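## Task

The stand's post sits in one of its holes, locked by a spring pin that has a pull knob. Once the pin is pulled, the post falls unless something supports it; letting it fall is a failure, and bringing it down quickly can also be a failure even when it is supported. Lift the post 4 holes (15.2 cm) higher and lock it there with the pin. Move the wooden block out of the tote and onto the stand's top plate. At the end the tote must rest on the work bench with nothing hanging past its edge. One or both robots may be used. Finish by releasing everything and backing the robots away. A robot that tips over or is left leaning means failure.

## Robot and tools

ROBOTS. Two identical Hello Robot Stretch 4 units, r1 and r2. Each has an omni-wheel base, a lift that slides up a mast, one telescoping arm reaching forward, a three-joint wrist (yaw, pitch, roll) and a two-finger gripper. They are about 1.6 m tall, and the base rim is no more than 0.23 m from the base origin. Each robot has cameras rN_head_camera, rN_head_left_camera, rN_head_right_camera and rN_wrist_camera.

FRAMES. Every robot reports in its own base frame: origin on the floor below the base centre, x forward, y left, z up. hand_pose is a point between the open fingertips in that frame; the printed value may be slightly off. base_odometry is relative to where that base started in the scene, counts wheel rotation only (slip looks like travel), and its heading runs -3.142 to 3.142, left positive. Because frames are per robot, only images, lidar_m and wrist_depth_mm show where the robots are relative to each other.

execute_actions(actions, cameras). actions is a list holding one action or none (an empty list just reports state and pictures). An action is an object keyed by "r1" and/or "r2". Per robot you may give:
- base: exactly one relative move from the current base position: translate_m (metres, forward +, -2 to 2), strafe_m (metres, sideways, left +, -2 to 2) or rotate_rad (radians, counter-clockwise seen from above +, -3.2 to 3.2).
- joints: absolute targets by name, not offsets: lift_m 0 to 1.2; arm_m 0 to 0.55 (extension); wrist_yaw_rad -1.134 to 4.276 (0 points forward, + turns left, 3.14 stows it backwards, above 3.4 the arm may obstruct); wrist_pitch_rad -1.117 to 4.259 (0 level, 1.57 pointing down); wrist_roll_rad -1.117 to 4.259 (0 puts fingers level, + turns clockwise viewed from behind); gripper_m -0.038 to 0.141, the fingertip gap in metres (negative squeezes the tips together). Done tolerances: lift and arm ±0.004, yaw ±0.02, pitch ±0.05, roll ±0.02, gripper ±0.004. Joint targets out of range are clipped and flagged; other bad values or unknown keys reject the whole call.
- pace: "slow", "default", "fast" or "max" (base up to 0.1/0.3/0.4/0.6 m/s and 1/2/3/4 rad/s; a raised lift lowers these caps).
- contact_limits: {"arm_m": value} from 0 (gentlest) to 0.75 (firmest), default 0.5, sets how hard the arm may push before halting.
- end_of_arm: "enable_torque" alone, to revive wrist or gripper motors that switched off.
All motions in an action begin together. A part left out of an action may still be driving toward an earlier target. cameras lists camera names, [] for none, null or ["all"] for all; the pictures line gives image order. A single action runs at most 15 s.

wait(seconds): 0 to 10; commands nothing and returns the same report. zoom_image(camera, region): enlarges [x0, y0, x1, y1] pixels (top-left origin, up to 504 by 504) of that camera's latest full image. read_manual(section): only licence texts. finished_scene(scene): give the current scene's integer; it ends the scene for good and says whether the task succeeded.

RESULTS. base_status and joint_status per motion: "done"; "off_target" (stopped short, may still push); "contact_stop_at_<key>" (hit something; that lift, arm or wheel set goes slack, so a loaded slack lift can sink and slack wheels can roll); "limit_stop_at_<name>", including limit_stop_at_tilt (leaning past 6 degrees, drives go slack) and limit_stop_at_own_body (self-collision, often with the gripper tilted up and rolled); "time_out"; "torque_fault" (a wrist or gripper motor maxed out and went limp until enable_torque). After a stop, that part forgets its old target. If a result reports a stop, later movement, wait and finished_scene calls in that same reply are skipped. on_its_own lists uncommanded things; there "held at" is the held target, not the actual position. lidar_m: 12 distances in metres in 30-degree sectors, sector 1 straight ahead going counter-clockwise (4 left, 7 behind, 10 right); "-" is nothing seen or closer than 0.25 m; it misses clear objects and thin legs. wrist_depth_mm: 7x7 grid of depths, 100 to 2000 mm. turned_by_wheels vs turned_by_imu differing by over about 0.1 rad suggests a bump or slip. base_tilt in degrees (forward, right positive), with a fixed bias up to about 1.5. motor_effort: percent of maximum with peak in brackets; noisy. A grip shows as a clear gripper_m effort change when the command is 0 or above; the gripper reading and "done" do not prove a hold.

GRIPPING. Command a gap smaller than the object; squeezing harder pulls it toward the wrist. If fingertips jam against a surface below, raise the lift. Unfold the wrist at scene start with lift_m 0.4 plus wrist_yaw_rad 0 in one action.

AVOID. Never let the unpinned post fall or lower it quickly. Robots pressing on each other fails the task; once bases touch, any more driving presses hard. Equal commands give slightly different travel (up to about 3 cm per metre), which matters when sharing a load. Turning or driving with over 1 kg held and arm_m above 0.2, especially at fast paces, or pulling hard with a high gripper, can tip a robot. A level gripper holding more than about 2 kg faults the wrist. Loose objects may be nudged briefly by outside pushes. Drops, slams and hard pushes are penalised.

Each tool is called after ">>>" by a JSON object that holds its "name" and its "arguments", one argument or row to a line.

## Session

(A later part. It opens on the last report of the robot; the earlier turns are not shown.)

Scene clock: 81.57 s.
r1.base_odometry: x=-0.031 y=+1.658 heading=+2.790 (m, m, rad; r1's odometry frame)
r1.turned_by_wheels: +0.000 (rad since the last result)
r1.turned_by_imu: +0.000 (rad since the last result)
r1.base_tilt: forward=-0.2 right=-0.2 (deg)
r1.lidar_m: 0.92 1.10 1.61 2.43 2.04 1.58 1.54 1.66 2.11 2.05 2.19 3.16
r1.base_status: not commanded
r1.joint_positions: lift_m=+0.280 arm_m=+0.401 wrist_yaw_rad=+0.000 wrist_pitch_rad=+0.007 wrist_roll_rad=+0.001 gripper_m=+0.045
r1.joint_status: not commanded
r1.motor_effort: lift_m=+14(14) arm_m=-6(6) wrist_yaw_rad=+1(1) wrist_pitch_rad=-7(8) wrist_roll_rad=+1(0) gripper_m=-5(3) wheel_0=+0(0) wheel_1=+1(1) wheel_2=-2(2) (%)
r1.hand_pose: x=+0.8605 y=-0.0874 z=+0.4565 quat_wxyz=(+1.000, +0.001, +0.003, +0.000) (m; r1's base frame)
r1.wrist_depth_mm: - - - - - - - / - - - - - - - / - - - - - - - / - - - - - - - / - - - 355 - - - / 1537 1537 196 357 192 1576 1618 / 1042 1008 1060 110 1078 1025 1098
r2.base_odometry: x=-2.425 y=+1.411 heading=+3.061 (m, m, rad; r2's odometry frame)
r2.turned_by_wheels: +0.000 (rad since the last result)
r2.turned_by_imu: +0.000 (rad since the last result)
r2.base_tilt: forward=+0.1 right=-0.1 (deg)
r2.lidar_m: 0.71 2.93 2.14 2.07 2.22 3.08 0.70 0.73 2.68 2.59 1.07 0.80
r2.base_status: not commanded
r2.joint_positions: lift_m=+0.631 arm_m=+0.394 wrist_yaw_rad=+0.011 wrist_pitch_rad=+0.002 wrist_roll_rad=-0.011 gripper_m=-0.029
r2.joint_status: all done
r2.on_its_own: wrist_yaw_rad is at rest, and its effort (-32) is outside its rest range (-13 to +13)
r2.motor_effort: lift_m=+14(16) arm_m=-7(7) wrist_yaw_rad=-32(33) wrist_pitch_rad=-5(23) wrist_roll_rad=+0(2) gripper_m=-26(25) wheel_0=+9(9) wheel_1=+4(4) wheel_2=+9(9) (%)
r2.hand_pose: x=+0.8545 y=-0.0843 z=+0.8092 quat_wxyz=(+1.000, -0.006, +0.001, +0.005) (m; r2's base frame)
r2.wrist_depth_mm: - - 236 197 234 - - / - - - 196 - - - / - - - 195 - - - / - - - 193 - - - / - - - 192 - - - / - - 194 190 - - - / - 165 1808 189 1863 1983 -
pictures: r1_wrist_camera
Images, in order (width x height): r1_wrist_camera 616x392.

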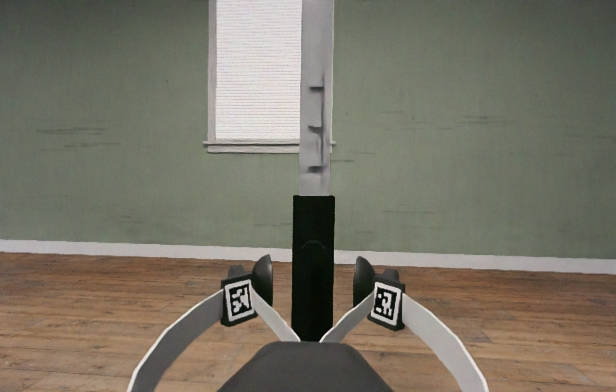

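Locked.

>>> {"name": "execute_actions", "arguments": {
  "actions": [
    {"r1":{"joints":{"arm_m":0.05}},"r2":{"joints":{"gripper_m":0.1,"arm_m":0.378},"pace":"slow"}}
  ],
  "cameras": []
}}

>>> {"name": "execute_actions", "arguments": {
  "actions": [
    {"r2":{"joints":{"arm_m":0.02}}}
  ],
  "cameras": ["r1_head_camera"]
}}

>>> {"name": "finished_scene", "arguments": {
  "scene": 1
}}

Scene clock: 86.23 s.
r1.base_odometry: x=-0.031 y=+1.658 heading=+2.790 (m, m, rad; r1's odometry frame)
r1.turned_by_wheels: +0.000 (rad since the last result)
r1.turned_by_imu: -0.001 (rad since the last result)
r1.base_tilt: forward=-0.2 right=-0.2 (deg)
r1.lidar_m: 0.88 1.11 1.60 2.43 2.06 1.57 1.54 1.65 2.11 2.04 2.19 3.13
r1.base_status: not commanded
r1.joint_positions: lift_m=+0.280 arm_m=+0.051 wrist_yaw_rad=+0.000 wrist_pitch_rad=+0.007 wrist_roll_rad=+0.001 gripper_m=+0.045
r1.joint_status: all done
r1.motor_effort: lift_m=+14(14) arm_m=-6(8) wrist_yaw_rad=+1(0) wrist_pitch_rad=-8(8) wrist_roll_rad=+1(1) gripper_m=-8(6) wheel_0=+1(0) wheel_1=+1(1) wheel_2=-2(1) (%)
r1.hand_pose: x=+0.5105 y=-0.0874 z=+0.4565 quat_wxyz=(+1.000, +0.001, +0.004, +0.000) (m; r1's base frame)
r1.wrist_depth_mm: 820 820 707 - - - - / - - - - - - - / - - - - - - - / - - - - - - - / - - - - - - - / 991 1576 196 715 193 1618 1618 / 854 1008 1078 110 1098 1025 1098
r2.base_odometry: x=-2.425 y=+1.411 heading=+3.060 (m, m, rad; r2's odometry frame)
r2.turned_by_wheels: -0.001 (rad since the last result)
r2.turned_by_imu: +0.000 (rad since the last result)
r2.base_tilt: forward=-0.1 right=+0.1 (deg)
r2.lidar_m: 0.72 2.93 2.16 2.05 2.21 3.09 0.71 0.76 2.68 2.60 1.11 0.98
r2.base_status: not commanded
r2.joint_positions: lift_m=+0.631 arm_m=+0.379 wrist_yaw_rad=+0.000 wrist_pitch_rad=+0.002 wrist_roll_rad=-0.011 gripper_m=+0.100
r2.joint_status: all done
r2.motor_effort: lift_m=+14(15) arm_m=-7(23) wrist_yaw_rad=-1(71) wrist_pitch_rad=-7(9) wrist_roll_rad=+0(1) gripper_m=-2(31) wheel_0=+4(10) wheel_1=+4(4) wheel_2=+4(21) (%)
r2.hand_pose: x=+0.8387 y=-0.0873 z=+0.8090 quat_wxyz=(+1.000, -0.006, +0.001, +0.000) (m; r2's base frame)
r2.wrist_depth_mm: - - 236 214 266 - - / - - - 289 - - - / - - - - - - - / - - - - - - - / - - - - - - - / - - 204 - 210 - - / - 1863 1983 148 1983 - -
pictures: none
No camera images: the call's "cameras" was empty. Leave "cameras" out to get every camera's image.

Scene clock: 88.40 s.
r1.base_odometry: x=-0.031 y=+1.658 heading=+2.790 (m, m, rad; r1's odometry frame)
r1.turned_by_wheels: +0.000 (rad since the last result)
r1.turned_by_imu: +0.000 (rad since the last result)
r1.base_tilt: forward=-0.2 right=-0.3 (deg)
r1.lidar_m: 0.89 0.94 1.60 2.42 2.07 1.59 1.54 1.65 2.10 2.05 2.19 3.19
r1.base_status: not commanded
r1.joint_positions: lift_m=+0.280 arm_m=+0.051 wrist_yaw_rad=+0.000 wrist_pitch_rad=+0.007 wrist_roll_rad=+0.001 gripper_m=+0.045
r1.joint_status: not commanded
r1.motor_effort: lift_m=+14(14) arm_m=-7(6) wrist_yaw_rad=+1(1) wrist_pitch_rad=-8(8) wrist_roll_rad=+2(0) gripper_m=-5(3) wheel_0=+0(0) wheel_1=+1(1) wheel_2=-2(1) (%)
r1.hand_pose: x=+0.5105 y=-0.0874 z=+0.4565 quat_wxyz=(+1.000, +0.001, +0.004, +0.000) (m; r1's base frame)
r1.wrist_depth_mm: 723 - - - - - - / - - - - - - - / - - - - - - - / - - - - - - - / - - - - - - - / 991 1576 196 707 193 1618 1618 / 831 991 1078 110 1098 1042 1118
r2.base_odometry: x=-2.425 y=+1.411 heading=+3.060 (m, m, rad; r2's odometry frame)
r2.turned_by_wheels: +0.000 (rad since the last result)
r2.turned_by_imu: +0.000 (rad since the last result)
r2.base_tilt: forward=+0.0 right=+0.0 (deg)
r2.lidar_m: 0.71 2.94 2.17 2.04 2.20 3.08 0.69 0.76 2.69 2.59 1.11 0.99
r2.base_status: not commanded
r2.joint_positions: lift_m=+0.631 arm_m=+0.021 wrist_yaw_rad=+0.000 wrist_pitch_rad=+0.003 wrist_roll_rad=-0.011 gripper_m=+0.100
r2.joint_status: all done
r2.motor_effort: lift_m=+14(14) arm_m=-8(10) wrist_yaw_rad=+0(2) wrist_pitch_rad=-9(8) wrist_roll_rad=+1(0) gripper_m=-2(4) wheel_0=+4(4) wheel_1=+4(4) wheel_2=+4(4) (%)
r2.hand_pose: x=+0.4808 y=-0.0874 z=+0.8089 quat_wxyz=(+1.000, -0.006, +0.001, +0.000) (m; r2's base frame)
r2.wrist_depth_mm: - - - - - - - / - - - 549 - - - / - - - 585 - - - / - - - - - - - / - - - - - - - / - - 220 - 210 - - / - 1921 1983 148 - - -
pictures: r1_head_camera
Images, in order (width x height): r1_head_camera 420x560.

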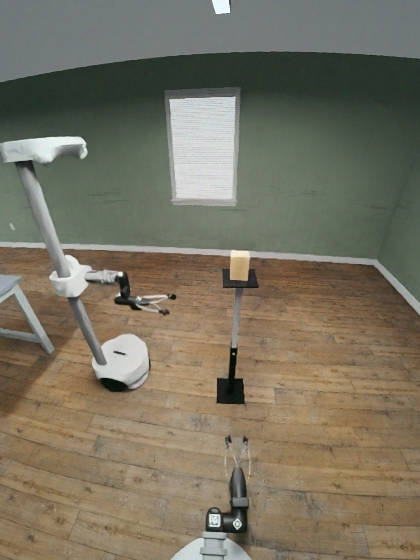

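The scene is finished: the task was done.


## Next scene

The stand's post is already pinned at the correct height and must still be pinned there at the end. Bringing the post down quickly can be a failure even when it is supported. Move the wooden block out of the tote and onto the stand's top plate. At the end the tote must rest on the work bench with nothing hanging past its edge. One or both robots may be used. Finish by releasing everything and backing the robots away. A robot that tips over or is left leaning means failure.

>>> {"name": "execute_actions", "arguments": {
  "actions": [
    {"r1":{"joints":{"lift_m":0.4,"wrist_yaw_rad":0}},"r2":{"joints":{"lift_m":0.4,"wrist_yaw_rad":0}}}
  ],
  "cameras": ["r1_head_camera","r2_head_camera","r1_head_left_camera","r2_head_left_camera"]
}}

Scene clock: 2.47 s.
r1.base_odometry: x=+0.000 y=+0.000 heading=+0.000 (m, m, rad; r1's odometry frame)
r1.turned_by_wheels: +0.000 (rad since the last result)
r1.turned_by_imu: -0.001 (rad since the last result)
r1.base_tilt: forward=-0.2 right=-0.3 (deg)
r1.lidar_m: 0.74 0.94 2.01 3.51 2.19 1.26 1.26 1.59 5.26 1.21 0.80 0.73
r1.base_status: not commanded
r1.joint_positions: lift_m=+0.400 arm_m=+0.003 wrist_yaw_rad=+0.001 wrist_pitch_rad=+0.007 wrist_roll_rad=+0.001 gripper_m=+0.057
r1.joint_status: all done
r1.motor_effort: lift_m=+22(23) arm_m=-1(1) wrist_yaw_rad=-1(6) wrist_pitch_rad=-8(8) wrist_roll_rad=+2(0) gripper_m=-3(4) wheel_0=+0(0) wheel_1=+0(0) wheel_2=+0(0) (%)
r1.hand_pose: x=+0.4620 y=-0.0872 z=+0.5759 quat_wxyz=(+1.000, +0.001, +0.003, +0.000) (m; r1's base frame)
r1.wrist_depth_mm: 788 683 615 544 496 452 415 / 788 699 615 544 496 452 418 / 809 683 609 539 496 452 418 / 798 691 615 544 496 452 421 / 809 699 615 554 492 455 421 / 809 699 198 544 195 455 424 / 820 699 634 108 492 442 424
r2.base_odometry: x=+0.000 y=+0.000 heading=+0.000 (m, m, rad; r2's odometry frame)
r2.turned_by_wheels: +0.000 (rad since the last result)
r2.turned_by_imu: +0.000 (rad since the last result)
r2.base_tilt: forward=-0.1 right=+0.0 (deg)
r2.lidar_m: 1.18 3.05 3.31 4.04 1.55 1.34 2.01 2.15 0.99 0.71 0.71 0.80
r2.base_status: not commanded
r2.joint_positions: lift_m=+0.400 arm_m=+0.001 wrist_yaw_rad=+0.000 wrist_pitch_rad=+0.009 wrist_roll_rad=-0.011 gripper_m=+0.057
r2.joint_status: all done
r2.motor_effort: lift_m=+24(26) arm_m=+0(0) wrist_yaw_rad=-2(5) wrist_pitch_rad=-8(6) wrist_roll_rad=+0(0) gripper_m=-4(7) wheel_0=+0(0) wheel_1=+0(0) wheel_2=+1(1) (%)
r2.hand_pose: x=+0.4608 y=-0.0873 z=+0.5752 quat_wxyz=(+1.000, -0.006, +0.004, +0.000) (m; r2's base frame)
r2.wrist_depth_mm: - - - 1397 904 683 559 / - - - 1336 917 683 559 / - - - 1336 904 683 559 / - - - 1336 917 683 554 / - - - 1336 904 676 559 / - - 213 1336 213 676 554 / 1576 1499 1430 153 854 627 554
pictures: r1_head_camera, r1_head_left_camera, r2_head_camera, r2_head_left_camera
Images, in order (width x height): r1_head_camera 420x560, r1_head_left_camera 420x672, r2_head_camera 420x560, r2_head_left_camera 420x672.

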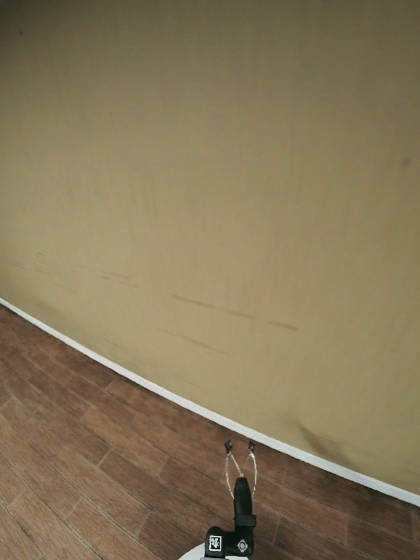

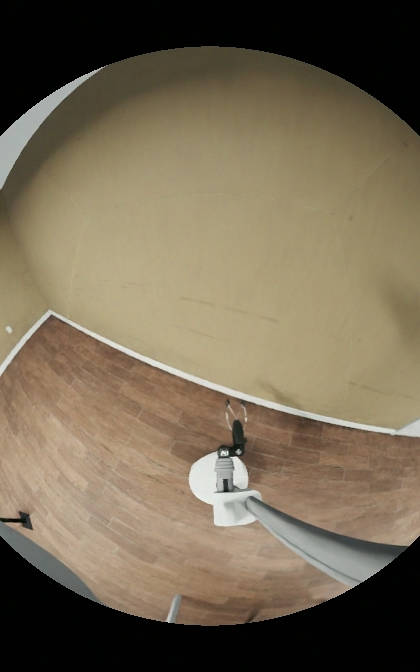

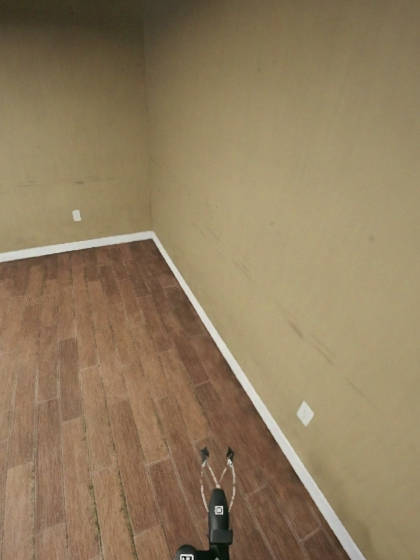

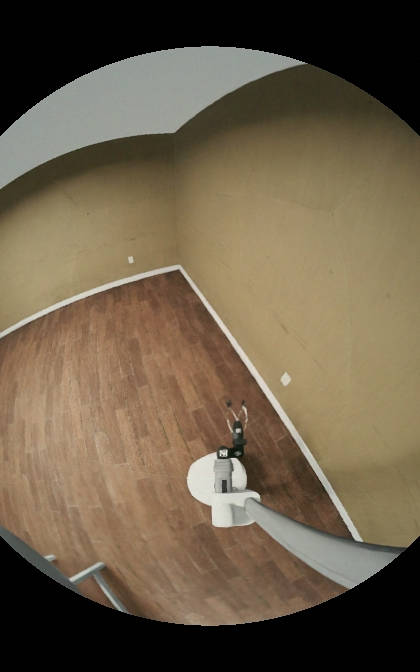

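>>> {"name": "execute_actions", "arguments": {
  "actions": [
    {"r1":{"base":{"rotate_rad":2.7},"joints":{"lift_m":1.12,"wrist_pitch_rad":1.2,"gripper_m":0.105}}}
  ],
  "cameras": ["r1_head_camera"]
}}

Scene clock: 6.30 s.
r1.base_odometry: x=+0.000 y=+0.000 heading=+2.700 (m, m, rad; r1's odometry frame)
r1.turned_by_wheels: +2.700 (rad since the last result)
r1.turned_by_imu: +2.752 (rad since the last result)
r1.base_tilt: forward=-0.2 right=-0.2 (deg)
r1.lidar_m: 1.26 1.31 1.76 2.84 1.04 0.77 0.73 0.76 1.05 2.87 3.60 2.19
r1.base_status: done
r1.joint_positions: lift_m=+1.120 arm_m=+0.003 wrist_yaw_rad=+0.000 wrist_pitch_rad=+1.201 wrist_roll_rad=+0.001 gripper_m=+0.105
r1.joint_status: all done
r1.motor_effort: lift_m=+22(22) arm_m=-1(1) wrist_yaw_rad=+0(1) wrist_pitch_rad=-3(6) wrist_roll_rad=+1(0) gripper_m=-2(5) wheel_0=-1(5) wheel_1=-1(3) wheel_2=+0(6) (%)
r1.hand_pose: x=+0.2778 y=-0.0874 z=+1.0289 quat_wxyz=(+0.825, +0.000, +0.565, +0.000) (m; r1's base frame)
r1.wrist_depth_mm: 1618 1618 1576 1576 1576 1576 1576 / 1499 1537 1499 1499 1537 1499 1499 / 1430 1430 1464 1397 1430 1430 1430 / 1336 1336 1366 1336 1366 1336 1308 / 1281 1255 1281 1281 1281 1255 1255 / 1205 1205 1182 1205 1182 1205 1205 / 1160 1138 1160 108 1160 1138 1138
r2.base_odometry: x=+0.000 y=+0.000 heading=+0.000 (m, m, rad; r2's odometry frame)
r2.turned_by_wheels: +0.000 (rad since the last result)
r2.turned_by_imu: +0.000 (rad since the last result)
r2.base_tilt: forward=+0.2 right=-0.1 (deg)
r2.lidar_m: 1.18 3.06 3.27 4.03 1.56 1.34 2.01 2.14 0.98 0.74 0.72 0.77
r2.base_status: not commanded
r2.joint_positions: lift_m=+0.400 arm_m=+0.001 wrist_yaw_rad=+0.000 wrist_pitch_rad=+0.009 wrist_roll_rad=-0.011 gripper_m=+0.057
r2.joint_status: not commanded
r2.motor_effort: lift_m=+24(25) arm_m=+0(0) wrist_yaw_rad=-1(1) wrist_pitch_rad=-8(8) wrist_roll_rad=+0(0) gripper_m=-7(4) wheel_0=+0(0) wheel_1=+0(0) wheel_2=+1(1) (%)
r2.hand_pose: x=+0.4608 y=-0.0873 z=+0.5752 quat_wxyz=(+1.000, -0.006, +0.004, +0.000) (m; r2's base frame)
r2.wrist_depth_mm: - - - 1366 931 683 559 / - - - 1308 904 683 559 / - - - 1336 904 683 559 / - - - 1336 904 668 559 / - - - 1366 917 676 554 / - - 213 1336 213 676 554 / 1618 1499 1430 153 842 627 544
pictures: r1_head_camera
Images, in order (width x height): r1_head_camera 420x560.

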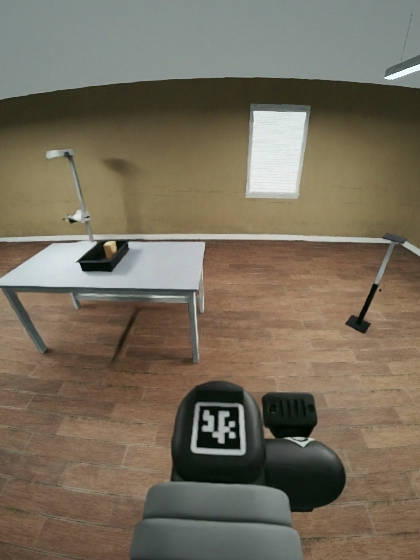

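>>> {"name": "execute_actions", "arguments": {
  "actions": [
    {"r1":{"base":{"strafe_m":0.88},"pace":"fast"}}
  ],
  "cameras": []
}}

>>> {"name": "execute_actions", "arguments": {
  "actions": [
    {"r1":{"base":{"translate_m":0.96},"joints":{"arm_m":0.4},"pace":"fast"}}
  ],
  "cameras": ["r1_wrist_camera"]
}}

Scene clock: 10.63 s.
r1.base_odometry: x=-0.376 y=-0.796 heading=+2.700 (m, m, rad; r1's odometry frame)
r1.turned_by_wheels: +0.000 (rad since the last result)
r1.turned_by_imu: +0.001 (rad since the last result)
r1.base_tilt: forward=-0.2 right=-0.2 (deg)
r1.lidar_m: 1.24 1.30 4.53 2.94 1.04 0.78 0.72 0.77 1.06 2.93 2.80 1.28
r1.base_status: done
r1.joint_positions: lift_m=+1.120 arm_m=+0.003 wrist_yaw_rad=+0.000 wrist_pitch_rad=+1.201 wrist_roll_rad=+0.001 gripper_m=+0.105
r1.joint_status: not commanded
r1.motor_effort: lift_m=+21(22) arm_m=-1(1) wrist_yaw_rad=+0(1) wrist_pitch_rad=-3(3) wrist_roll_rad=+1(1) gripper_m=-2(3) wheel_0=+1(10) wheel_1=+0(6) wheel_2=+0(5) (%)
r1.hand_pose: x=+0.2777 y=-0.0874 z=+1.0290 quat_wxyz=(+0.825, +0.000, +0.565, +0.000) (m; r1's base frame)
r1.wrist_depth_mm: 1618 1576 1618 1618 1618 1576 1618 / 1499 1537 1537 1464 1499 1499 1464 / 1430 1430 1397 1397 1430 1397 1397 / 1366 1366 1336 1336 1336 1336 1308 / 1281 1281 1281 1255 1281 1255 1281 / 1229 1205 1160 1205 1182 1205 1205 / 1160 1138 1160 108 1160 1138 1138
r2.base_odometry: x=+0.000 y=+0.000 heading=+0.000 (m, m, rad; r2's odometry frame)
r2.turned_by_wheels: +0.000 (rad since the last result)
r2.turned_by_imu: +0.001 (rad since the last result)
r2.base_tilt: forward=+0.1 right=+0.0 (deg)
r2.lidar_m: 1.19 3.03 3.28 4.04 1.59 1.30 1.99 2.13 0.94 0.72 0.72 0.77
r2.base_status: not commanded
r2.joint_positions: lift_m=+0.400 arm_m=+0.001 wrist_yaw_rad=+0.000 wrist_pitch_rad=+0.009 wrist_roll_rad=-0.011 gripper_m=+0.057
r2.joint_status: not commanded
r2.motor_effort: lift_m=+24(24) arm_m=+0(0) wrist_yaw_rad=-1(1) wrist_pitch_rad=-8(7) wrist_roll_rad=+0(0) gripper_m=-3(4) wheel_0=+0(0) wheel_1=+0(0) wheel_2=+1(1) (%)
r2.hand_pose: x=+0.4608 y=-0.0873 z=+0.5752 quat_wxyz=(+1.000, -0.006, +0.004, +0.000) (m; r2's base frame)
r2.wrist_depth_mm: - - - 1366 931 683 559 / - - - 1366 904 683 559 / - - - 1336 904 691 559 / - - - 1397 891 676 554 / - - - 1336 891 668 549 / - - 213 1336 213 668 554 / 1576 1499 1397 154 854 621 549
pictures: none
No camera images: the call's "cameras" was empty. Leave "cameras" out to get every camera's image.

Scene clock: 15.07 s.
r1.base_odometry: x=-1.244 y=-0.385 heading=+2.700 (m, m, rad; r1's odometry frame)
r1.turned_by_wheels: +0.000 (rad since the last result)
r1.turned_by_imu: +0.001 (rad since the last result)
r1.base_tilt: forward=-0.1 right=-0.3 (deg)
r1.lidar_m: 0.26 0.27 0.39 4.39 2.40 1.78 1.71 1.79 2.45 4.36 0.40 0.29
r1.base_status: done
r1.joint_positions: lift_m=+1.120 arm_m=+0.399 wrist_yaw_rad=+0.000 wrist_pitch_rad=+1.201 wrist_roll_rad=+0.001 gripper_m=+0.105
r1.joint_status: all done
r1.motor_effort: lift_m=+21(21) arm_m=+6(6) wrist_yaw_rad=+0(1) wrist_pitch_rad=-3(4) wrist_roll_rad=+2(2) gripper_m=-4(1) wheel_0=+1(7) wheel_1=+0(4) wheel_2=+2(11) (%)
r1.hand_pose: x=+0.6742 y=-0.0874 z=+1.0290 quat_wxyz=(+0.825, +0.000, +0.565, +0.000) (m; r1's base frame)
r1.wrist_depth_mm: 1618 1661 1618 1618 1576 1576 1618 / 597 597 597 591 597 597 591 / 564 504 480 508 559 559 559 / 535 504 530 521 530 530 530 / 508 469 384 492 504 500 500 / 480 442 370 473 469 477 477 / 452 413 455 108 452 452 452
r2.base_odometry: x=+0.000 y=+0.000 heading=+0.000 (m, m, rad; r2's odometry frame)
r2.turned_by_wheels: +0.000 (rad since the last result)
r2.turned_by_imu: +0.001 (rad since the last result)
r2.base_tilt: forward=+0.1 right=-0.1 (deg)
r2.lidar_m: 1.17 3.04 3.28 4.07 1.57 1.35 2.01 2.13 0.95 0.74 0.72 0.81
r2.base_status: not commanded
r2.joint_positions: lift_m=+0.400 arm_m=+0.001 wrist_yaw_rad=+0.000 wrist_pitch_rad=+0.009 wrist_roll_rad=-0.011 gripper_m=+0.057
r2.joint_status: not commanded
r2.motor_effort: lift_m=+24(24) arm_m=+0(0) wrist_yaw_rad=-1(2) wrist_pitch_rad=-8(8) wrist_roll_rad=+0(0) gripper_m=-3(5) wheel_0=-1(0) wheel_1=+0(0) wheel_2=+1(1) (%)
r2.hand_pose: x=+0.4608 y=-0.0873 z=+0.5752 quat_wxyz=(+1.000, -0.006, +0.004, +0.000) (m; r2's base frame)
r2.wrist_depth_mm: - - - 1336 917 691 554 / - - - 1336 931 683 569 / - - - 1366 917 676 559 / - - - 1366 904 683 559 / - - - 1366 891 676 554 / - - 213 1336 213 676 554 / 1537 1576 1397 153 866 634 554
pictures: r1_wrist_camera
Images, in order (width x height): r1_wrist_camera 616x392.

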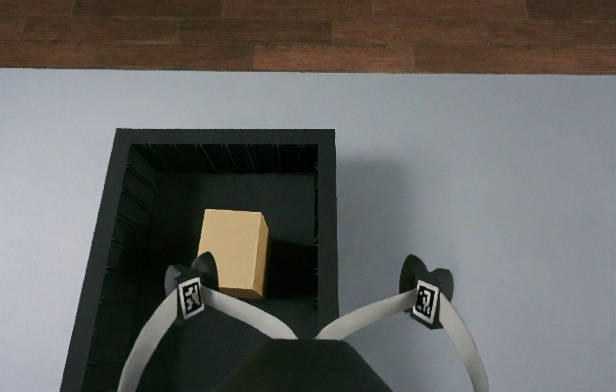

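>>> {"name": "execute_actions", "arguments": {
  "actions": [
    {"r1":{"base":{"strafe_m":0.082},"joints":{"arm_m":0.45,"lift_m":1.0}}}
  ],
  "cameras": ["r1_wrist_camera"]
}}

Scene clock: 16.70 s.
r1.base_odometry: x=-1.279 y=-0.459 heading=+2.700 (m, m, rad; r1's odometry frame)
r1.turned_by_wheels: +0.000 (rad since the last result)
r1.turned_by_imu: +0.000 (rad since the last result)
r1.base_tilt: forward=-0.2 right=-0.2 (deg)
r1.lidar_m: 0.25 0.29 0.40 4.30 2.39 1.77 1.71 1.76 2.44 4.44 0.41 0.29
r1.base_status: done
r1.joint_positions: lift_m=+1.000 arm_m=+0.449 wrist_yaw_rad=+0.000 wrist_pitch_rad=+1.201 wrist_roll_rad=+0.001 gripper_m=+0.105
r1.joint_status: all done
r1.motor_effort: lift_m=+14(20) arm_m=+6(6) wrist_yaw_rad=+0(1) wrist_pitch_rad=-3(4) wrist_roll_rad=+2(0) gripper_m=-1(4) wheel_0=+0(9) wheel_1=-2(8) wheel_2=+1(8) (%)
r1.hand_pose: x=+0.7241 y=-0.0874 z=+0.9096 quat_wxyz=(+0.825, +0.000, +0.565, +0.000) (m; r1's base frame)
r1.wrist_depth_mm: 1464 1464 1464 1430 1464 1430 1464 / 459 459 452 455 455 455 455 / 430 349 349 347 336 427 427 / 404 347 402 404 392 404 404 / 384 322 384 259 373 382 382 / 366 283 243 247 273 359 362 / 351 272 345 108 340 340 345
r2.base_odometry: x=+0.000 y=+0.000 heading=+0.000 (m, m, rad; r2's odometry frame)
r2.turned_by_wheels: +0.000 (rad since the last result)
r2.turned_by_imu: +0.000 (rad since the last result)
r2.base_tilt: forward=+0.1 right=+0.0 (deg)
r2.lidar_m: 1.18 3.06 3.30 4.07 1.60 1.33 2.03 2.15 0.95 0.74 0.72 0.78
r2.base_status: not commanded
r2.joint_positions: lift_m=+0.400 arm_m=+0.001 wrist_yaw_rad=+0.000 wrist_pitch_rad=+0.009 wrist_roll_rad=-0.011 gripper_m=+0.057
r2.joint_status: not commanded
r2.motor_effort: lift_m=+25(24) arm_m=+0(0) wrist_yaw_rad=-1(1) wrist_pitch_rad=-7(8) wrist_roll_rad=+0(1) gripper_m=-5(2) wheel_0=+0(0) wheel_1=+0(0) wheel_2=+1(1) (%)
r2.hand_pose: x=+0.4608 y=-0.0873 z=+0.5752 quat_wxyz=(+1.000, -0.006, +0.004, +0.000) (m; r2's base frame)
r2.wrist_depth_mm: - - - 1397 904 683 549 / - - - 1336 904 683 559 / - - - 1336 917 676 564 / - - - 1336 917 676 559 / - - - 1336 891 691 554 / - - 213 1336 213 668 544 / 1576 1537 1397 153 866 627 549
pictures: r1_wrist_camera
Images, in order (width x height): r1_wrist_camera 616x392.

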